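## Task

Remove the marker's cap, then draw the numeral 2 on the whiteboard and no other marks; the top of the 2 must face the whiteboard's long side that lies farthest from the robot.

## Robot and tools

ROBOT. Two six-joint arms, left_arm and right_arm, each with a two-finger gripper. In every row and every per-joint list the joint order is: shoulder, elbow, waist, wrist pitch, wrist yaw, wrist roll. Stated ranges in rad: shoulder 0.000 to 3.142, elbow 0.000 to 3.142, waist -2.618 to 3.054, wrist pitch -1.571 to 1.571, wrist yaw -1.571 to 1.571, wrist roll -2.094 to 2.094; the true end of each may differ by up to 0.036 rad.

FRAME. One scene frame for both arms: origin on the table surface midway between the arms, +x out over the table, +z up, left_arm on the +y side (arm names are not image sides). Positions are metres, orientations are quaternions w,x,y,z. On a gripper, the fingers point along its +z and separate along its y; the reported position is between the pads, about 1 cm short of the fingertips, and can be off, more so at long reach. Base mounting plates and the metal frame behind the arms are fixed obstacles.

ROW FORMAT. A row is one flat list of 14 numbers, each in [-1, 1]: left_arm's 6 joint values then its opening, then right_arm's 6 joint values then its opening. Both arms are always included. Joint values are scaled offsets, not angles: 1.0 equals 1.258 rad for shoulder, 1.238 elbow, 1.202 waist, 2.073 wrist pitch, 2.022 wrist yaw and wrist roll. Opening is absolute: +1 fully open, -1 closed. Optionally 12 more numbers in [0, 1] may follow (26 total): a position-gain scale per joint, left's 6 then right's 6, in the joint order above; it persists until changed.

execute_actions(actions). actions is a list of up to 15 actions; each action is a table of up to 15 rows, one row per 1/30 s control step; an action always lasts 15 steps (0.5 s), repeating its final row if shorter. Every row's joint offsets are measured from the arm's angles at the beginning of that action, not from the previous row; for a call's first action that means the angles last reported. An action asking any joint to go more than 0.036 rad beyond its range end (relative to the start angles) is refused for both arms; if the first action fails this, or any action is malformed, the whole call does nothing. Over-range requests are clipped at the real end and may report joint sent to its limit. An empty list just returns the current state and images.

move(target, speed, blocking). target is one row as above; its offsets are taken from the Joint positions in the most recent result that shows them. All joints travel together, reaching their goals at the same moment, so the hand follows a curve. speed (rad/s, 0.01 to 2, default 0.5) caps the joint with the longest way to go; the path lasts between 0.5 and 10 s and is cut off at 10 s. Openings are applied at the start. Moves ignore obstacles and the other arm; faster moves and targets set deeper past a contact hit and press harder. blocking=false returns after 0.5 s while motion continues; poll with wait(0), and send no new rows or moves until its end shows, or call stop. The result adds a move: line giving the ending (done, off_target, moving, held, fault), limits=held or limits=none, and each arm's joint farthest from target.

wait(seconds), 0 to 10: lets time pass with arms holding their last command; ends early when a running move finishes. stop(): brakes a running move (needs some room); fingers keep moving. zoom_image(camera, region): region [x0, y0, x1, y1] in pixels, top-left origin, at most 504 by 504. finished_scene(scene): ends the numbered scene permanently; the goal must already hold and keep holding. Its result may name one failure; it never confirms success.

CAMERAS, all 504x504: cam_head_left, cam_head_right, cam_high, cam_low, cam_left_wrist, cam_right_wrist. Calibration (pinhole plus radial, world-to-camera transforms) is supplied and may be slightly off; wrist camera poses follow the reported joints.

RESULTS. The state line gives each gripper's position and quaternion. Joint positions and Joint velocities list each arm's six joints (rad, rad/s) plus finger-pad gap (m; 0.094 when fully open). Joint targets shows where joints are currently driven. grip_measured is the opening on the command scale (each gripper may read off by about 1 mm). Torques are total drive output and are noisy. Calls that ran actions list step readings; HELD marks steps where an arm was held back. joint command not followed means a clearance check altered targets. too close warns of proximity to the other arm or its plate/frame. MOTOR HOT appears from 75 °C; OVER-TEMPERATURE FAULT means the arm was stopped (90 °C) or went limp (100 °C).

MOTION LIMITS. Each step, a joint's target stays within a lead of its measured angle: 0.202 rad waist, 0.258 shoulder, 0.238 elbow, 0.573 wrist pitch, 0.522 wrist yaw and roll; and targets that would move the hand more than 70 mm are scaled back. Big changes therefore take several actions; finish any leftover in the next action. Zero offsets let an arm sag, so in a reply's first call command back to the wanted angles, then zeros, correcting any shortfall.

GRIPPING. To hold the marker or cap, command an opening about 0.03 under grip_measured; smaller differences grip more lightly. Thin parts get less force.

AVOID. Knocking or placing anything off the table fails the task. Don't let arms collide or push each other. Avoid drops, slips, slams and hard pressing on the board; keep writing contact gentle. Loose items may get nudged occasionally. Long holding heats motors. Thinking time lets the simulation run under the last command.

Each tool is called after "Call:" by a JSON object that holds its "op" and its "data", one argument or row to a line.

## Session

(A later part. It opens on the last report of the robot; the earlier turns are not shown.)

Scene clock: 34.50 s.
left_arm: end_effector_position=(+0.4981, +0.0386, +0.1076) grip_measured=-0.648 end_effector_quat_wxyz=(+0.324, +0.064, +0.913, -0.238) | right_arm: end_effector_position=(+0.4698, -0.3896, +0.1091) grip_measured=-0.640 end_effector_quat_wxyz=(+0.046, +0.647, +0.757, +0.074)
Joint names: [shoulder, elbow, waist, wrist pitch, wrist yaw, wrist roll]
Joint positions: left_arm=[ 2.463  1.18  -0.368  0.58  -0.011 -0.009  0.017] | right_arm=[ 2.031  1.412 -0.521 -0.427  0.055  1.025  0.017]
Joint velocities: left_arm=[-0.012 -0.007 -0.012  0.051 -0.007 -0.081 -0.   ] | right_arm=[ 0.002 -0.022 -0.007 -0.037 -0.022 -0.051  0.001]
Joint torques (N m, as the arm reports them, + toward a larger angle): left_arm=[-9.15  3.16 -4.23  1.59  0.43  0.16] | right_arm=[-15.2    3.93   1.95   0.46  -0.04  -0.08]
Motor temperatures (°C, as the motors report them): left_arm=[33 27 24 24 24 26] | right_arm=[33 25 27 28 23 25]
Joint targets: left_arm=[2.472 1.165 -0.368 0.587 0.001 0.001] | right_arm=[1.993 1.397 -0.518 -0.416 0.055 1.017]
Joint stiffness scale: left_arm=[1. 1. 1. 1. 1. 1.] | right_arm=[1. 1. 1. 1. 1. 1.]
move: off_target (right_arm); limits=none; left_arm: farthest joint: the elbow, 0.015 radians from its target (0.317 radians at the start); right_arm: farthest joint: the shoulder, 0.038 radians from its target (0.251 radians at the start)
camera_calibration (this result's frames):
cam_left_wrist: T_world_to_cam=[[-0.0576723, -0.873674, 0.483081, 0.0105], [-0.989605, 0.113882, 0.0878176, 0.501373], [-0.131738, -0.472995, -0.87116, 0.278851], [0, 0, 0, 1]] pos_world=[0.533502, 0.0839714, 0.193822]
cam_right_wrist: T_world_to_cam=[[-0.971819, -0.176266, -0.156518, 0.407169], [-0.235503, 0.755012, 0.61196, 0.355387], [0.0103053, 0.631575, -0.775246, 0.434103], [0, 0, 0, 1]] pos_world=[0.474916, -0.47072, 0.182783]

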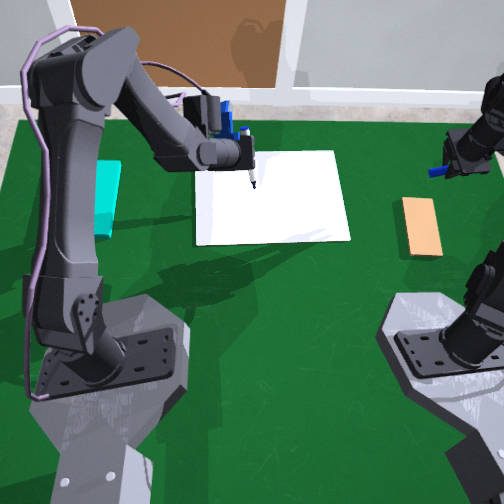

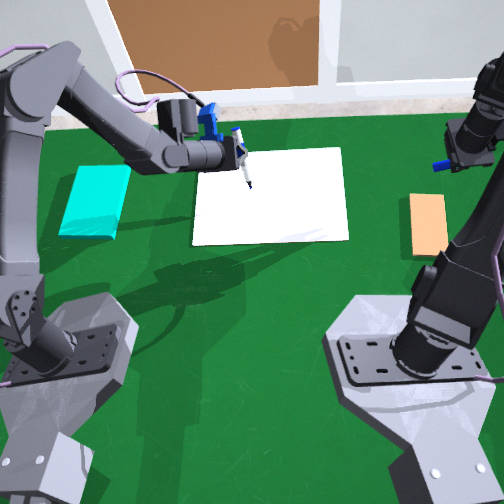

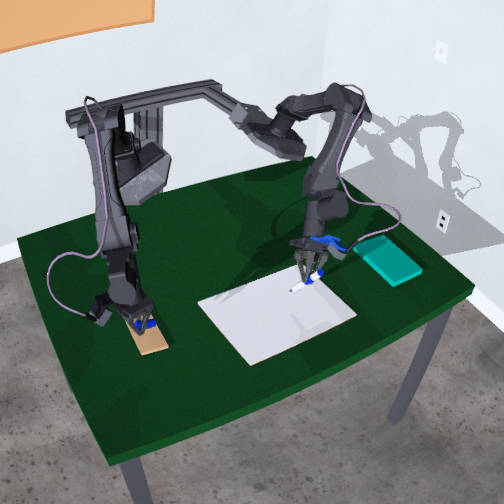

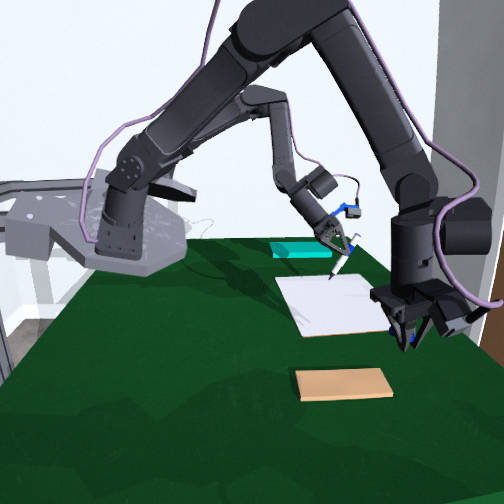

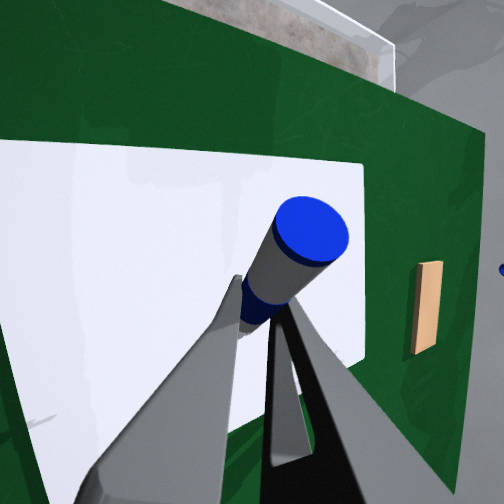

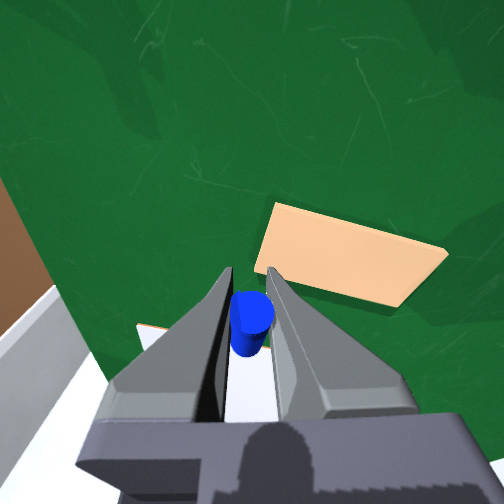

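Call:
{"op": "move", "data": {
  "target": [0.035,0.115,0.082,-0.017,0.005,0.004,-0.76,-0.02,0,0,0,0,0,-0.75],
  "speed": 0.3
}}

Call:
{"op": "zoom_image", "data": {
  "camera": "cam_low",
  "region": [270,220,390,320]
}}

Scene clock: 36.83 s.
left_arm: end_effector_position=(+0.5496, +0.0876, +0.0985) grip_measured=-0.648 end_effector_quat_wxyz=(+0.350, +0.012, +0.912, -0.213) | right_arm: end_effector_position=(+0.4699, -0.3896, +0.1091) grip_measured=-0.640 end_effector_quat_wxyz=(+0.046, +0.647, +0.758, +0.074)
Joint names: [shoulder, elbow, waist, wrist pitch, wrist yaw, wrist roll]
Joint positions: left_arm=[ 2.493  1.302 -0.262  0.557 -0.01  -0.008  0.017] | right_arm=[ 2.031  1.412 -0.521 -0.427  0.054  1.025  0.017]
Joint velocities: left_arm=[-0.017 -0.002  0.002 -0.022 -0.007  0.007  0.   ] | right_arm=[-0.007 -0.002 -0.007 -0.007  0.066 -0.037 -0.   ]
Joint torques (N m, as the arm reports them, + toward a larger angle): left_arm=[-9.28  5.82 -4.97  1.43  0.41  0.11] | right_arm=[-14.05   5.08   1.71   0.32  -0.05   0.02]
Motor temperatures (°C, as the motors report them): left_arm=[33 27 24 24 24 26] | right_arm=[34 25 27 28 23 25]
Joint targets: left_arm=[2.507 1.322 -0.270 0.545 -0.001 -0.001] | right_arm=[2.006 1.412 -0.521 -0.427 0.055 1.025]
Joint stiffness scale: left_arm=[1. 1. 1. 1. 1. 1.] | right_arm=[1. 1. 1. 1. 1. 1.]
move: off_target (right_arm); limits=none; left_arm: farthest joint: the elbow, 0.020 radians from its target (0.142 radians at the start); right_arm: farthest joint: the shoulder, 0.025 radians from its target (0.025 radians at the start)
camera_calibration (this result's frames):
cam_left_wrist: T_world_to_cam=[[0.0377312, -0.878904, 0.475503, 0.00946215], [-0.998053, -0.00950014, 0.0616359, 0.565586], [-0.0496548, -0.476903, -0.877552, 0.256787], [0, 0, 0, 1]] pos_world=[0.576879, 0.136152, 0.185984]
cam_right_wrist: T_world_to_cam=[[-0.971718, -0.176636, -0.15673, 0.407038], [-0.235926, 0.754736, 0.612137, 0.355414], [0.010165, 0.631801, -0.775064, 0.434203], [0, 0, 0, 1]] pos_world=[0.474964, -0.470676, 0.182768]

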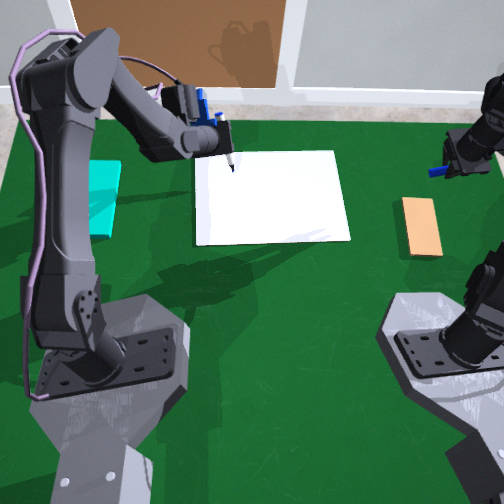

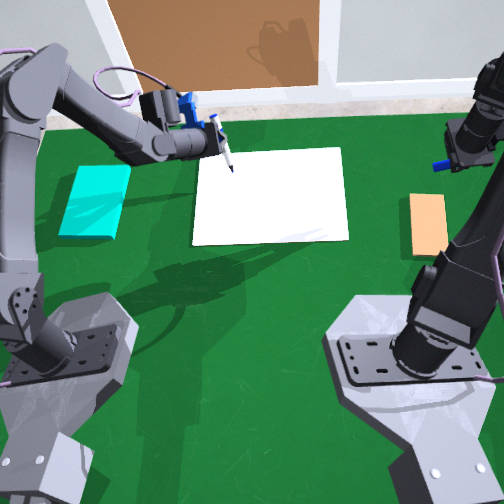

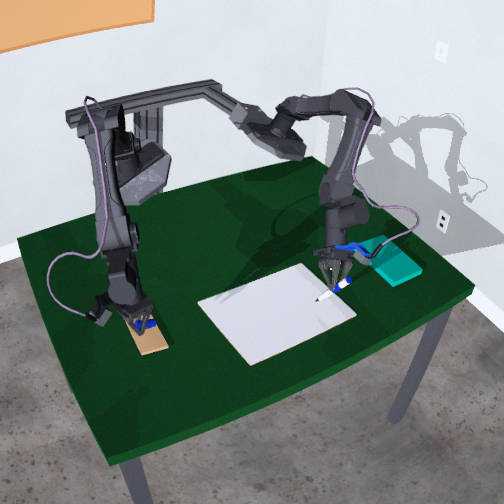

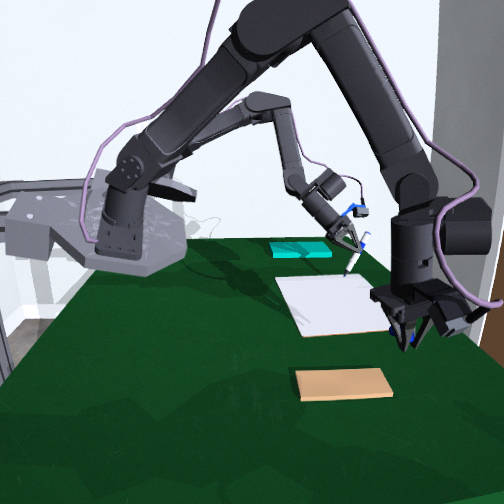

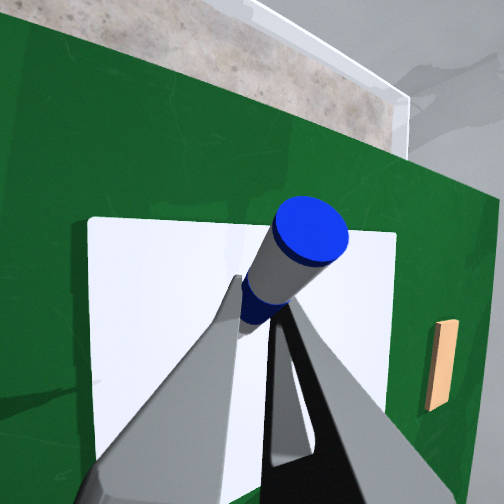

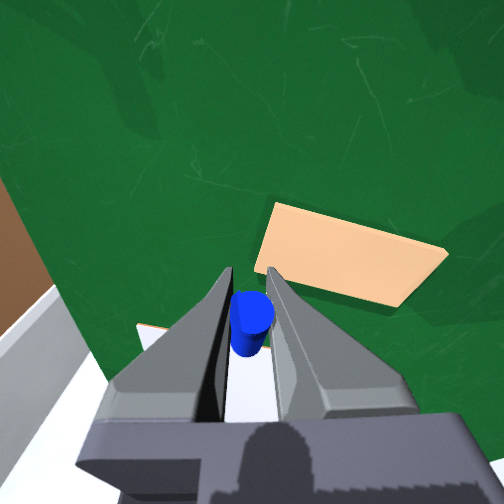

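Region (270, 220, 390, 320) of cam_low's 504x504 image, scaled by 4.200, with more detail than that image has.

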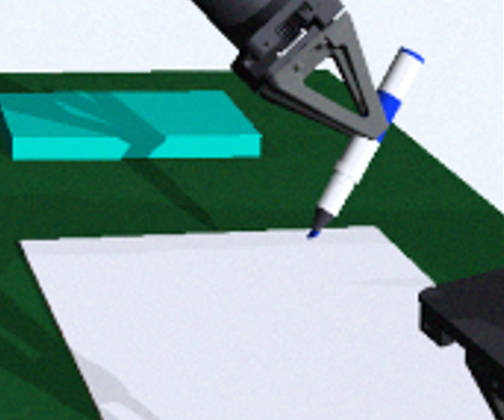

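Call:
{"op": "move", "data": {
  "target": [0.041,0.016,-0.024,-0.006,0.005,0.004,-0.76,-0.02,0,0,0,0,0,-0.75],
  "speed": 0.1
}}

Call:
{"op": "zoom_image", "data": {
  "camera": "cam_low",
  "region": [270,220,390,320]
}}

Scene clock: 38.00 s.
left_arm: end_effector_position=(+0.5322, +0.0728, +0.0802) grip_measured=-0.648 end_effector_quat_wxyz=(+0.328, +0.024, +0.919, -0.217) | right_arm: end_effector_position=(+0.4699, -0.3895, +0.1091) grip_measured=-0.640 end_effector_quat_wxyz=(+0.045, +0.647, +0.758, +0.074)
Joint names: [shoulder, elbow, waist, wrist pitch, wrist yaw, wrist roll]
Joint positions: left_arm=[ 2.538  1.302 -0.279  0.552 -0.01  -0.008  0.017] | right_arm=[ 2.031  1.412 -0.521 -0.427  0.054  1.025  0.017]
Joint velocities: left_arm=[-0.007  0.002 -0.002  0.051 -0.007 -0.051  0.   ] | right_arm=[-0.002 -0.017 -0.007  0.007 -0.007  0.037  0.   ]
Joint torques (N m, as the arm reports them, + toward a larger angle): left_arm=[-9.79  5.56 -5.28  1.43  0.42  0.13] | right_arm=[-14.06   5.14   1.66   0.32  -0.05   0.02]
Motor temperatures (°C, as the motors report them): left_arm=[33 27 24 24 24 26] | right_arm=[34 25 26 28 23 25]
Joint targets: left_arm=[2.545 1.322 -0.291 0.545 -0.000 -0.000] | right_arm=[2.006 1.412 -0.521 -0.427 0.054 1.025]
Joint stiffness scale: left_arm=[1. 1. 1. 1. 1. 1.] | right_arm=[1. 1. 1. 1. 1. 1.]
move: off_target (right_arm); limits=none; left_arm: farthest joint: the elbow, 0.019 radians from its target (0.019 radians at the start); right_arm: farthest joint: the shoulder, 0.025 radians from its target (0.025 radians at the start)
camera_calibration (this result's frames):
cam_left_wrist: T_world_to_cam=[[0.0256278, -0.882403, 0.469795, 0.0129409], [-0.994577, 0.0248764, 0.10098, 0.541705], [-0.100792, -0.469835, -0.876981, 0.259347], [0, 0, 0, 1]] pos_world=[0.564576, 0.119794, 0.166661]
cam_right_wrist: T_world_to_cam=[[-0.971686, -0.17663, -0.156934, 0.407084], [-0.236054, 0.754511, 0.612366, 0.355315], [0.0102463, 0.632072, -0.774842, 0.434212], [0, 0, 0, 1]] pos_world=[0.474982, -0.470639, 0.182748]

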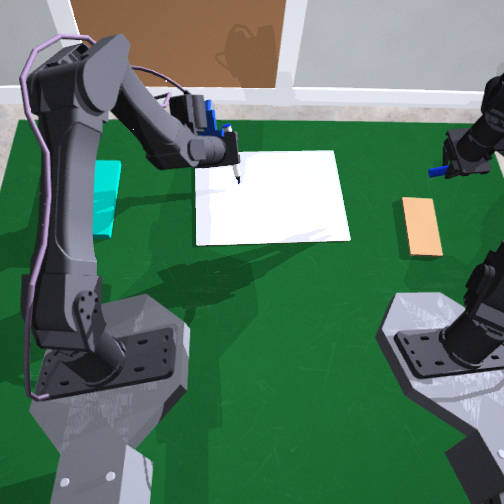

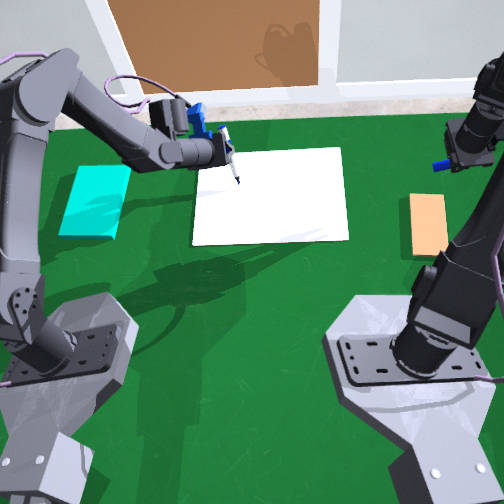

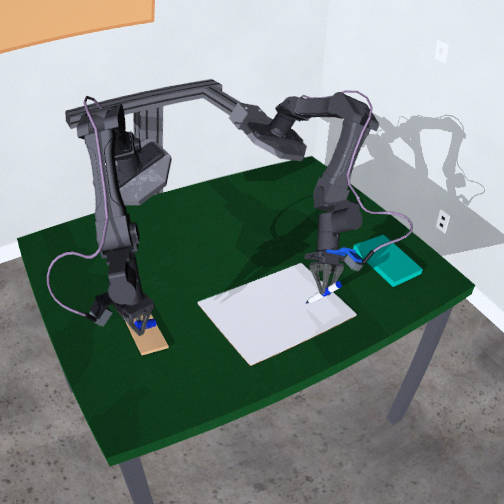

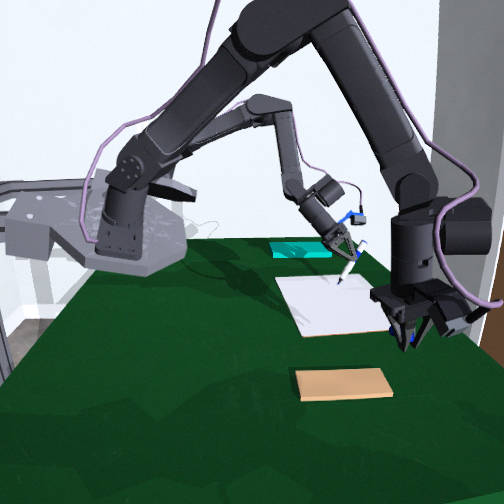

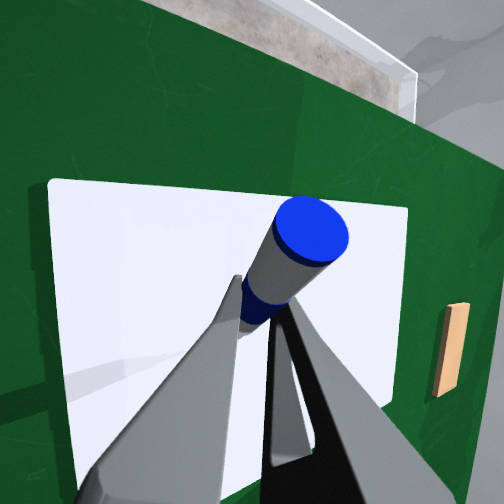

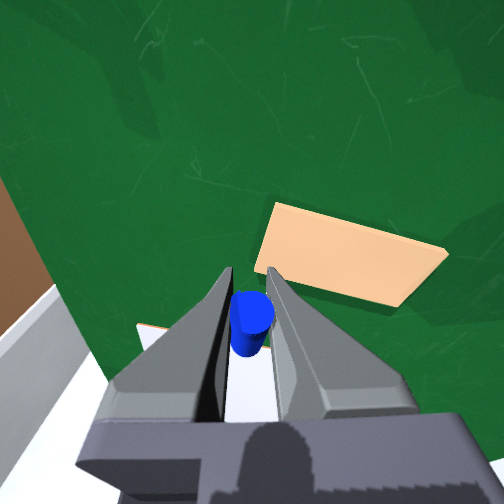

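Region (270, 220, 390, 320) of cam_low's 504x504 image, scaled by 4.200, with more detail than that image has.

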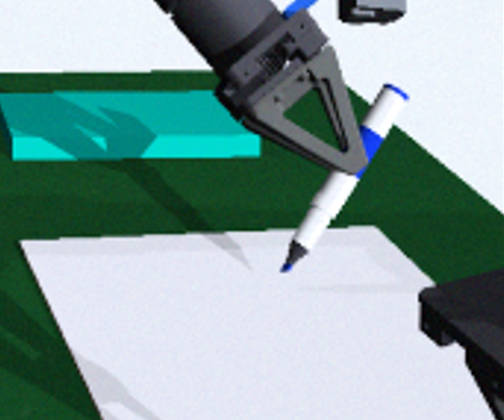

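Call:
{"op": "move", "data": {
  "target": [0.022,0.016,-0.008,-0.004,0.005,0.004,-0.76,-0.02,0,0,0,0,0,-0.75],
  "speed": 0.05
}}

Call:
{"op": "zoom_image", "data": {
  "camera": "cam_low",
  "region": [270,220,390,320]
}}

Scene clock: 39.07 s.
left_arm: end_effector_position=(+0.5253, +0.0703, +0.0709) grip_measured=-0.648 end_effector_quat_wxyz=(+0.319, +0.027, +0.922, -0.216) | right_arm: end_effector_position=(+0.4699, -0.3894, +0.1091) grip_measured=-0.640 end_effector_quat_wxyz=(+0.045, +0.647, +0.758, +0.074)
Joint names: [shoulder, elbow, waist, wrist pitch, wrist yaw, wrist roll]
Joint positions: left_arm=[ 2.557  1.302 -0.279  0.551 -0.01  -0.008  0.017] | right_arm=[ 2.031  1.412 -0.521 -0.427  0.053  1.025  0.017]
Joint velocities: left_arm=[-0.007 -0.012  0.007  0.022 -0.051  0.022  0.001] | right_arm=[-0.002  0.002 -0.012 -0.037 -0.007 -0.066 -0.   ]
Joint torques (N m, as the arm reports them, + toward a larger angle): left_arm=[-9.54  5.46 -5.07  1.4   0.43  0.11] | right_arm=[-14.05   5.13   1.71   0.33  -0.06   0.02]
Motor temperatures (°C, as the motors report them): left_arm=[33 27 24 24 24 26] | right_arm=[34 25 26 28 23 25]
Joint targets: left_arm=[2.565 1.322 -0.289 0.544 0.000 -0.000] | right_arm=[2.006 1.412 -0.521 -0.427 0.054 1.025]
Joint stiffness scale: left_arm=[1. 1. 1. 1. 1. 1.] | right_arm=[1. 1. 1. 1. 1. 1.]
move: off_target (right_arm); limits=none; left_arm: farthest joint: the elbow, 0.019 radians from its target (0.019 radians at the start); right_arm: farthest joint: the shoulder, 0.025 radians from its target (0.025 radians at the start)
camera_calibration (this result's frames):
cam_left_wrist: T_world_to_cam=[[0.0273317, -0.884533, 0.465676, 0.0148683], [-0.992303, 0.0322773, 0.11955, 0.532851], [-0.120777, -0.465359, -0.876843, 0.25961], [0, 0, 0, 1]] pos_world=[0.559699, 0.116764, 0.157011]
cam_right_wrist: T_world_to_cam=[[-0.971654, -0.176624, -0.157138, 0.40713], [-0.236181, 0.754285, 0.612595, 0.355216], [0.0103276, 0.632343, -0.77462, 0.434221], [0, 0, 0, 1]] pos_world=[0.475001, -0.470602, 0.182728]

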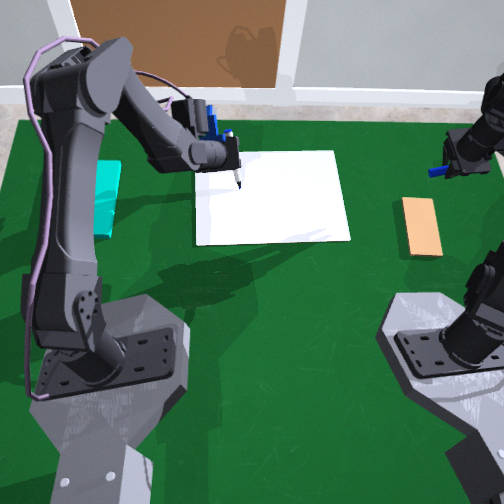

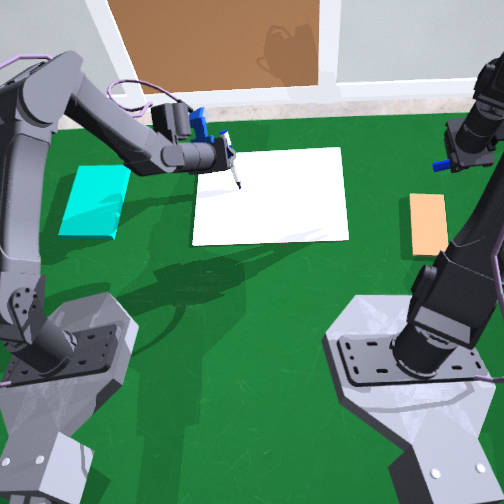

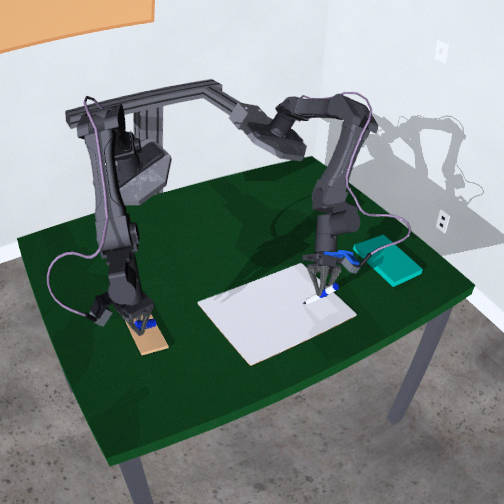

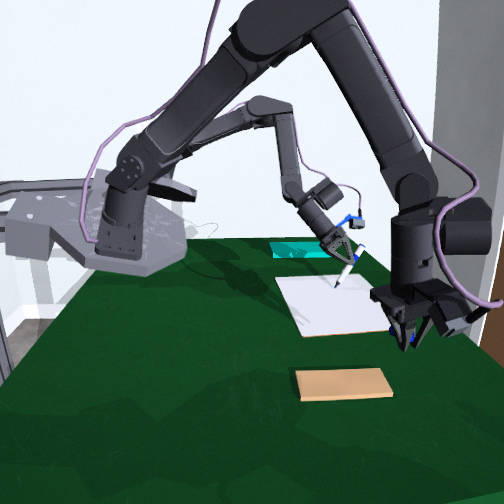

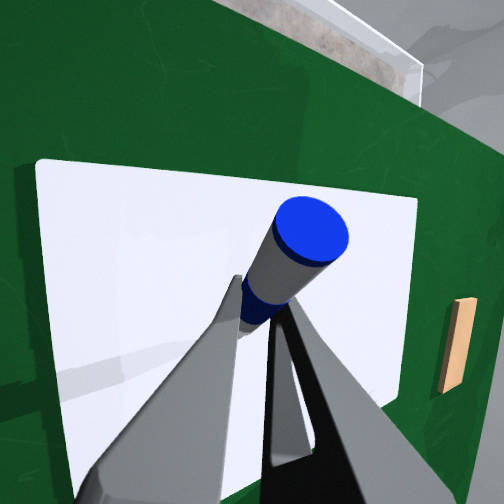

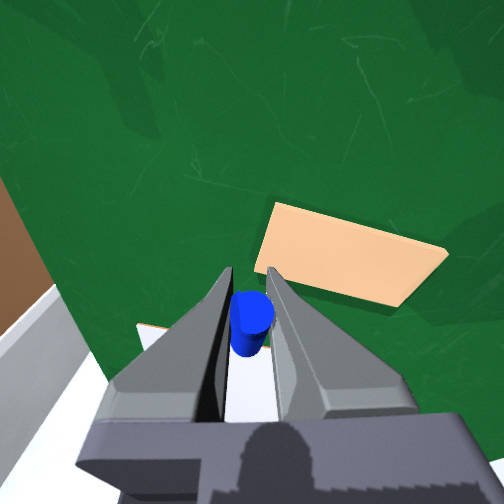

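Region (270, 220, 390, 320) of cam_low's 504x504 image, scaled by 4.200, with more detail than that image has.

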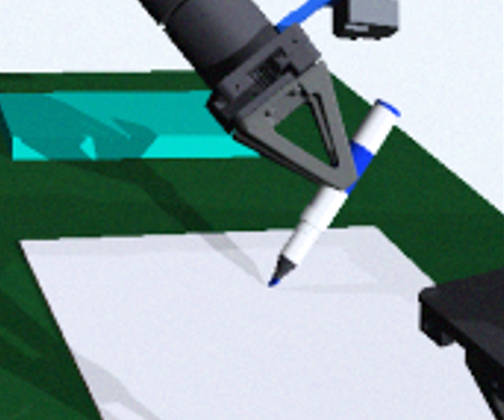

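Call:
{"op": "move", "data": {
  "target": [0.018,0.016,-0.008,-0.004,0.005,0.004,-0.76,-0.02,0,0,0,0,0,-0.75],
  "speed": 0.05
}}

Call:
{"op": "zoom_image", "data": {
  "camera": "cam_low",
  "region": [270,220,390,320]
}}

Scene clock: 40.07 s.
left_arm: end_effector_position=(+0.5238, +0.0695, +0.0689) grip_measured=-0.648 end_effector_quat_wxyz=(+0.317, +0.027, +0.923, -0.217) | right_arm: end_effector_position=(+0.4699, -0.3894, +0.1091) grip_measured=-0.640 end_effector_quat_wxyz=(+0.045, +0.647, +0.758, +0.074)
Joint names: [shoulder, elbow, waist, wrist pitch, wrist yaw, wrist roll]
Joint positions: left_arm=[ 2.563  1.302 -0.279  0.553 -0.008 -0.008  0.017] | right_arm=[ 2.031  1.412 -0.521 -0.427  0.053  1.025  0.017]
Joint velocities: left_arm=[-0.002  0.017 -0.012 -0.022  0.007 -0.007  0.001] | right_arm=[ 0.007 -0.012 -0.002  0.022 -0.007 -0.007 -0.   ]
Joint torques (N m, as the arm reports them, + toward a larger angle): left_arm=[-9.05  5.41 -5.08  1.38  0.38  0.12] | right_arm=[-14.13   5.1    1.71   0.32  -0.04   0.03]
Motor temperatures (°C, as the motors report them): left_arm=[33 27 24 24 24 26] | right_arm=[34 25 26 28 23 25]
Joint targets: left_arm=[2.580 1.322 -0.289 0.543 0.000 -0.000] | right_arm=[2.006 1.412 -0.521 -0.427 0.053 1.025]
Joint stiffness scale: left_arm=[1. 1. 1. 1. 1. 1.] | right_arm=[1. 1. 1. 1. 1. 1.]
move: off_target (right_arm); limits=none; left_arm: farthest joint: the elbow, 0.019 radians from its target (0.019 radians at the start); right_arm: farthest joint: the shoulder, 0.025 radians from its target (0.025 radians at the start)
camera_calibration (this result's frames):
cam_left_wrist: T_world_to_cam=[[0.0267395, -0.884347, 0.466063, 0.0153973], [-0.991869, 0.0345591, 0.122482, 0.531026], [-0.124424, -0.465549, -0.876232, 0.25909], [0, 0, 0, 1]] pos_world=[0.558533, 0.115884, 0.154806]
cam_right_wrist: T_world_to_cam=[[-0.971622, -0.176618, -0.157341, 0.407176], [-0.236309, 0.75406, 0.612823, 0.355117], [0.0104089, 0.632614, -0.774398, 0.43423], [0, 0, 0, 1]] pos_world=[0.475019, -0.470565, 0.182708]

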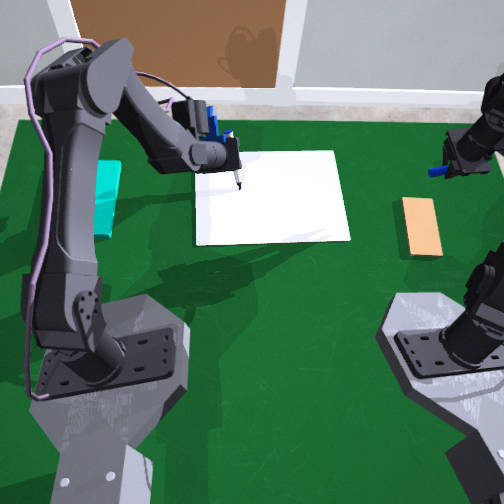

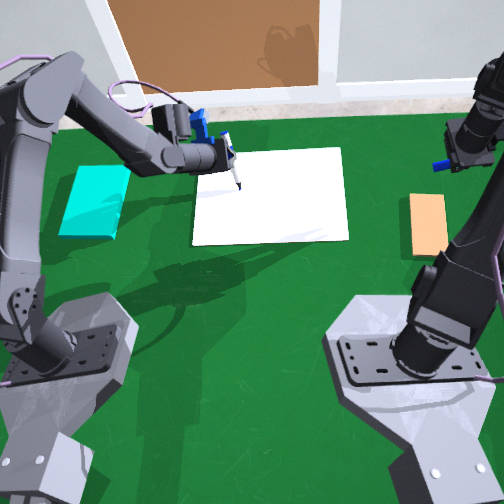

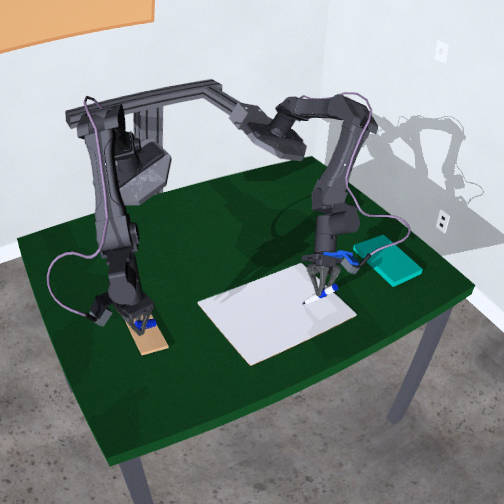

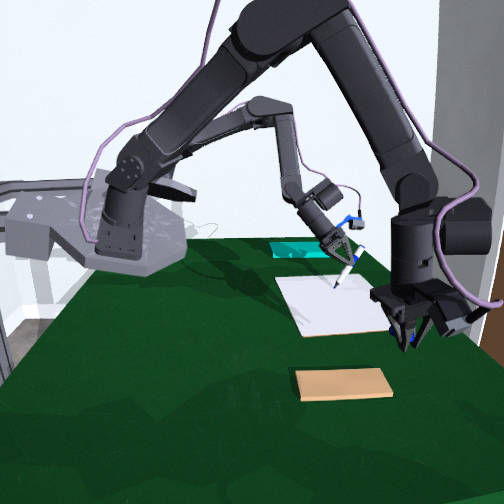

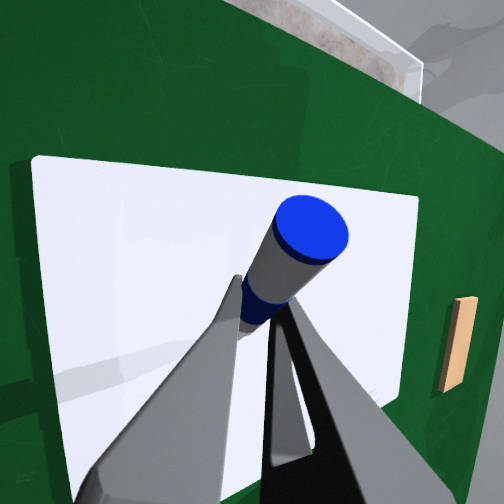

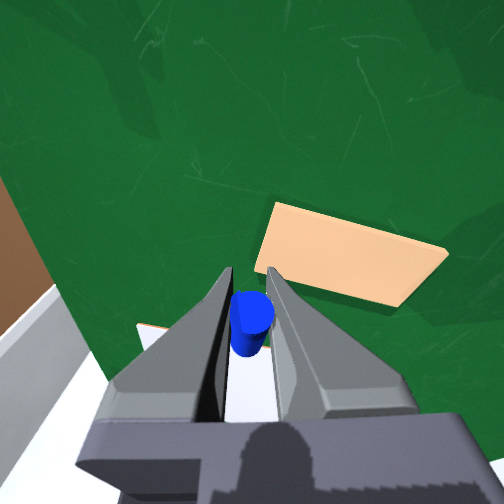

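Region (270, 220, 390, 320) of cam_low's 504x504 image, scaled by 4.200, with more detail than that image has.

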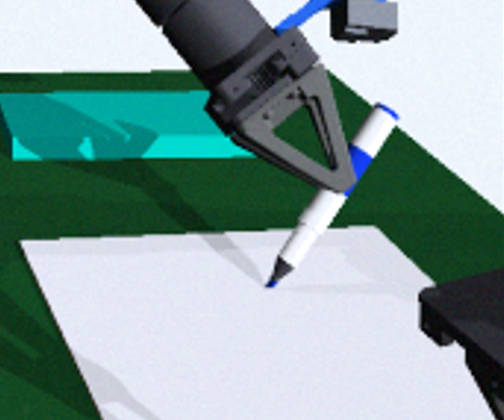

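Call:
{"op": "move", "data": {
  "target": [0.048,0.115,-0.018,-0.041,0.005,0.004,-0.76,-0.02,0,0,0,0,0,-0.75],
  "speed": 0.1
}}

Call:
{"op": "zoom_image", "data": {
  "camera": "cam_head_left",
  "region": [190,140,350,250]
}}

Scene clock: 42.20 s.
left_arm: end_effector_position=(+0.5459, +0.0592, +0.0698) grip_measured=-0.648 end_effector_quat_wxyz=(+0.322, +0.030, +0.920, -0.220) | right_arm: end_effector_position=(+0.4700, -0.3893, +0.1091) grip_measured=-0.640 end_effector_quat_wxyz=(+0.045, +0.647, +0.758, +0.075)
Joint names: [shoulder, elbow, waist, wrist pitch, wrist yaw, wrist roll]
Joint positions: left_arm=[ 2.607  1.423 -0.287  0.486 -0.005 -0.008  0.017] | right_arm=[ 2.031  1.412 -0.521 -0.427  0.053  1.025  0.017]
Joint velocities: left_arm=[ 0.017 -0.017 -0.017 -0.022 -0.081 -0.081  0.001] | right_arm=[-0.017  0.002 -0.012  0.022 -0.007 -0.022 -0.   ]
Joint torques (N m, as the arm reports them, + toward a larger angle): left_arm=[-9.51  5.87 -5.51  1.35  0.39  0.13] | right_arm=[-14.13   5.12   1.68   0.33  -0.05   0.02]
Motor temperatures (°C, as the motors report them): left_arm=[33 27 24 25 24 26] | right_arm=[35 25 26 28 23 25]
Joint targets: left_arm=[2.623 1.445 -0.301 0.468 0.002 -0.000] | right_arm=[2.006 1.412 -0.521 -0.427 0.053 1.025]
Joint stiffness scale: left_arm=[1. 1. 1. 1. 1. 1.] | right_arm=[1. 1. 1. 1. 1. 1.]
move: off_target (left_arm, right_arm); limits=none; left_arm: farthest joint: the elbow, 0.021 radians from its target (0.142 radians at the start); right_arm: farthest joint: the shoulder, 0.025 radians from its target (0.025 radians at the start)
camera_calibration (this result's frames):
cam_left_wrist: T_world_to_cam=[[0.0164872, -0.881548, 0.471807, 0.0102919], [-0.993007, 0.0407321, 0.110806, 0.554275], [-0.116899, -0.470335, -0.874711, 0.253969], [0, 0, 0, 1]] pos_world=[0.579918, 0.105946, 0.155877]
cam_right_wrist: T_world_to_cam=[[-0.97159, -0.176612, -0.157545, 0.407223], [-0.236436, 0.753834, 0.613051, 0.355018], [0.0104901, 0.632884, -0.774175, 0.434239], [0, 0, 0, 1]] pos_world=[0.475038, -0.470527, 0.182688]

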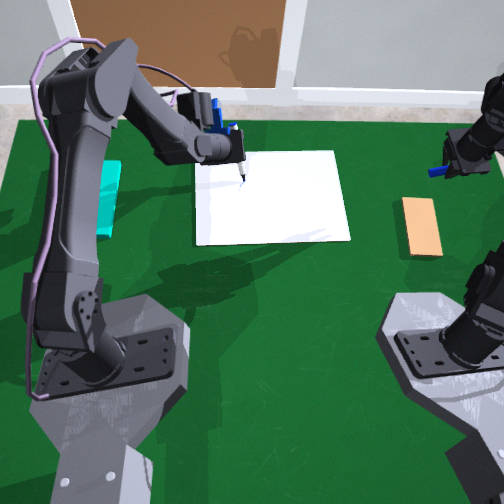

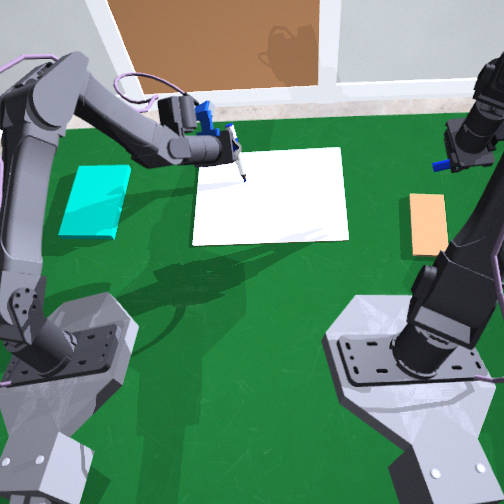

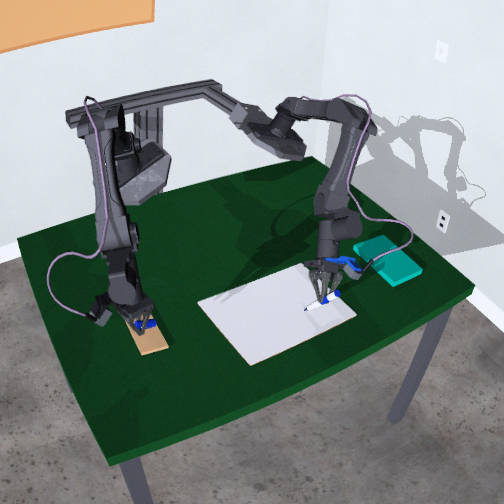

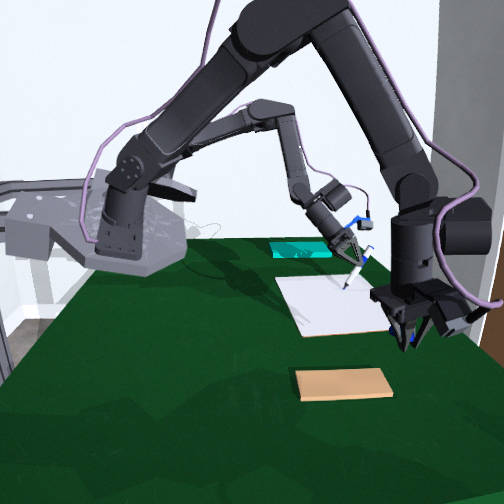

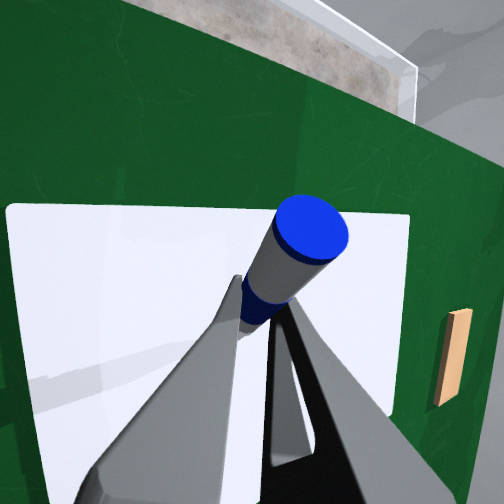

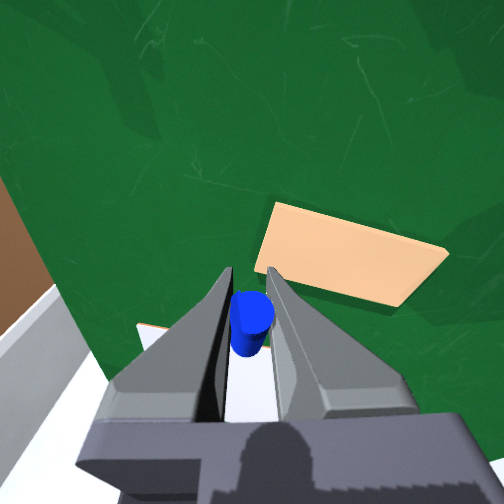

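Region (190, 140, 350, 250) of cam_head_left's 504x504 image, scaled by 3.150, with more detail than that image has; it fills the top 346 rows of this view, and the rest is white.

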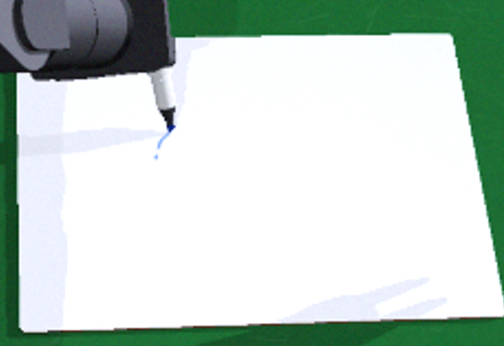

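Call:
{"op": "move", "data": {
  "target": [0.045,0.077,-0.037,-0.024,0.003,0.004,-0.76,-0.02,0,0,0,0,0,-0.75],
  "speed": 0.1
}}

Call:
{"op": "zoom_image", "data": {
  "camera": "cam_head_left",
  "region": [190,140,350,250]
}}

Scene clock: 43.80 s.
left_arm: end_effector_position=(+0.5521, +0.0377, +0.0708) grip_measured=-0.648 end_effector_quat_wxyz=(+0.324, +0.043, +0.917, -0.228) | right_arm: end_effector_position=(+0.4700, -0.3892, +0.1091) grip_measured=-0.640 end_effector_quat_wxyz=(+0.045, +0.647, +0.758, +0.075)
Joint names: [shoulder, elbow, waist, wrist pitch, wrist yaw, wrist roll]
Joint positions: left_arm=[ 2.649  1.497 -0.318  0.456 -0.005 -0.008  0.017] | right_arm=[ 2.031  1.412 -0.521 -0.427  0.052  1.025  0.017]
Joint velocities: left_arm=[-0.012 -0.017  0.007  0.007  0.007 -0.037  0.001] | right_arm=[-0.007  0.027 -0.007 -0.007 -0.051 -0.037 -0.   ]
Joint torques (N m, as the arm reports them, + toward a larger angle): left_arm=[-9.94  6.11 -5.69  1.3   0.38  0.13] | right_arm=[-14.08   5.15   1.73   0.31  -0.05   0.02]
Motor temperatures (°C, as the motors report them): left_arm=[33 27 24 25 24 26] | right_arm=[35 25 26 28 23 25]
Joint targets: left_arm=[2.664 1.518 -0.332 0.436 0.001 -0.000] | right_arm=[2.006 1.412 -0.521 -0.427 0.053 1.025]
Joint stiffness scale: left_arm=[1. 1. 1. 1. 1. 1.] | right_arm=[1. 1. 1. 1. 1. 1.]
move: off_target (left_arm, right_arm); limits=none; left_arm: farthest joint: the elbow, 0.022 radians from its target (0.095 radians at the start); right_arm: farthest joint: the shoulder, 0.025 radians from its target (0.025 radians at the start)
camera_calibration (this result's frames):
cam_left_wrist: T_world_to_cam=[[-0.0133239, -0.878089, 0.478312, 0.00661866], [-0.992639, 0.0692027, 0.0993918, 0.560693], [-0.120375, -0.473467, -0.872547, 0.247363], [0, 0, 0, 1]] pos_world=[0.58643, 0.0841283, 0.156941]
cam_right_wrist: T_world_to_cam=[[-0.971558, -0.176606, -0.157748, 0.407269], [-0.236564, 0.753608, 0.61328, 0.354919], [0.0105713, 0.633155, -0.773953, 0.434248], [0, 0, 0, 1]] pos_world=[0.475056, -0.47049, 0.182669]

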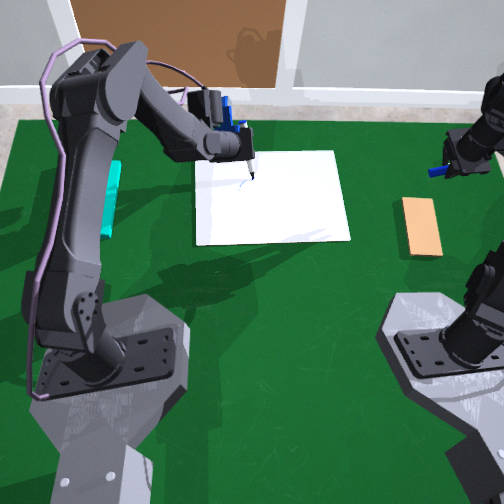

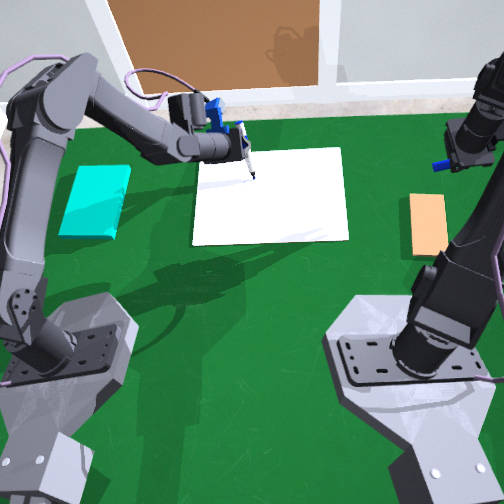

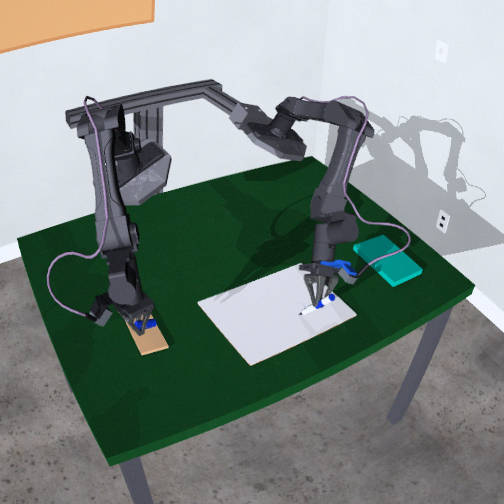

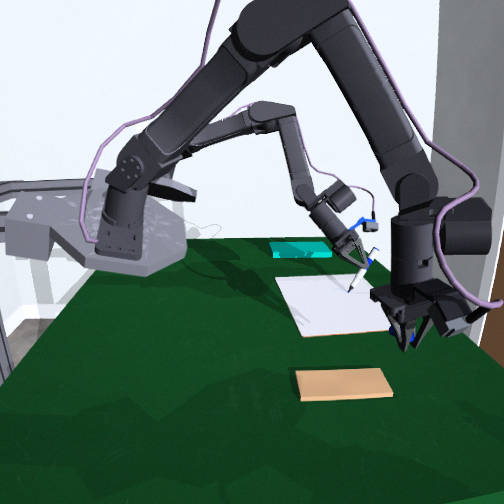

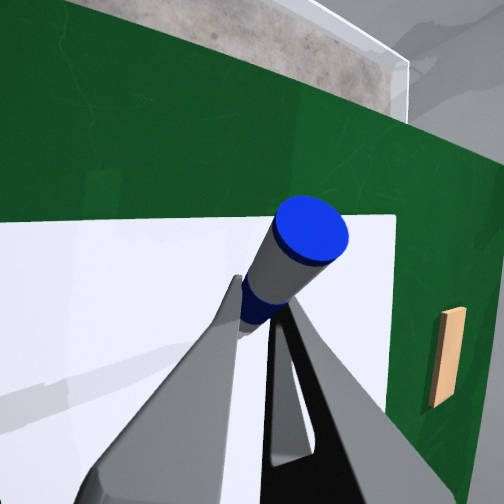

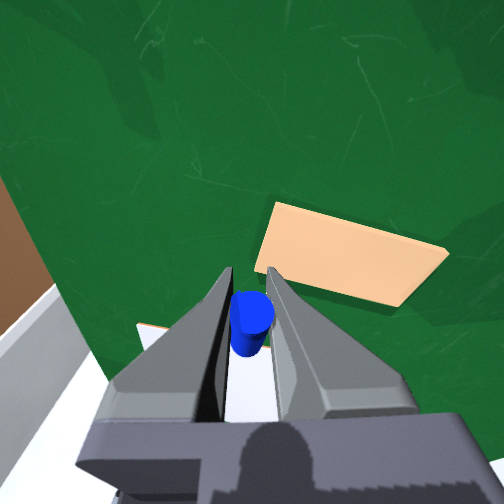

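Region (190, 140, 350, 250) of cam_head_left's 504x504 image, scaled by 3.150, with more detail than that image has; it fills the top 346 rows of this view, and the rest is white.

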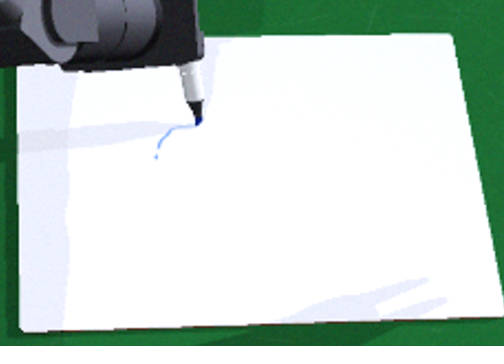

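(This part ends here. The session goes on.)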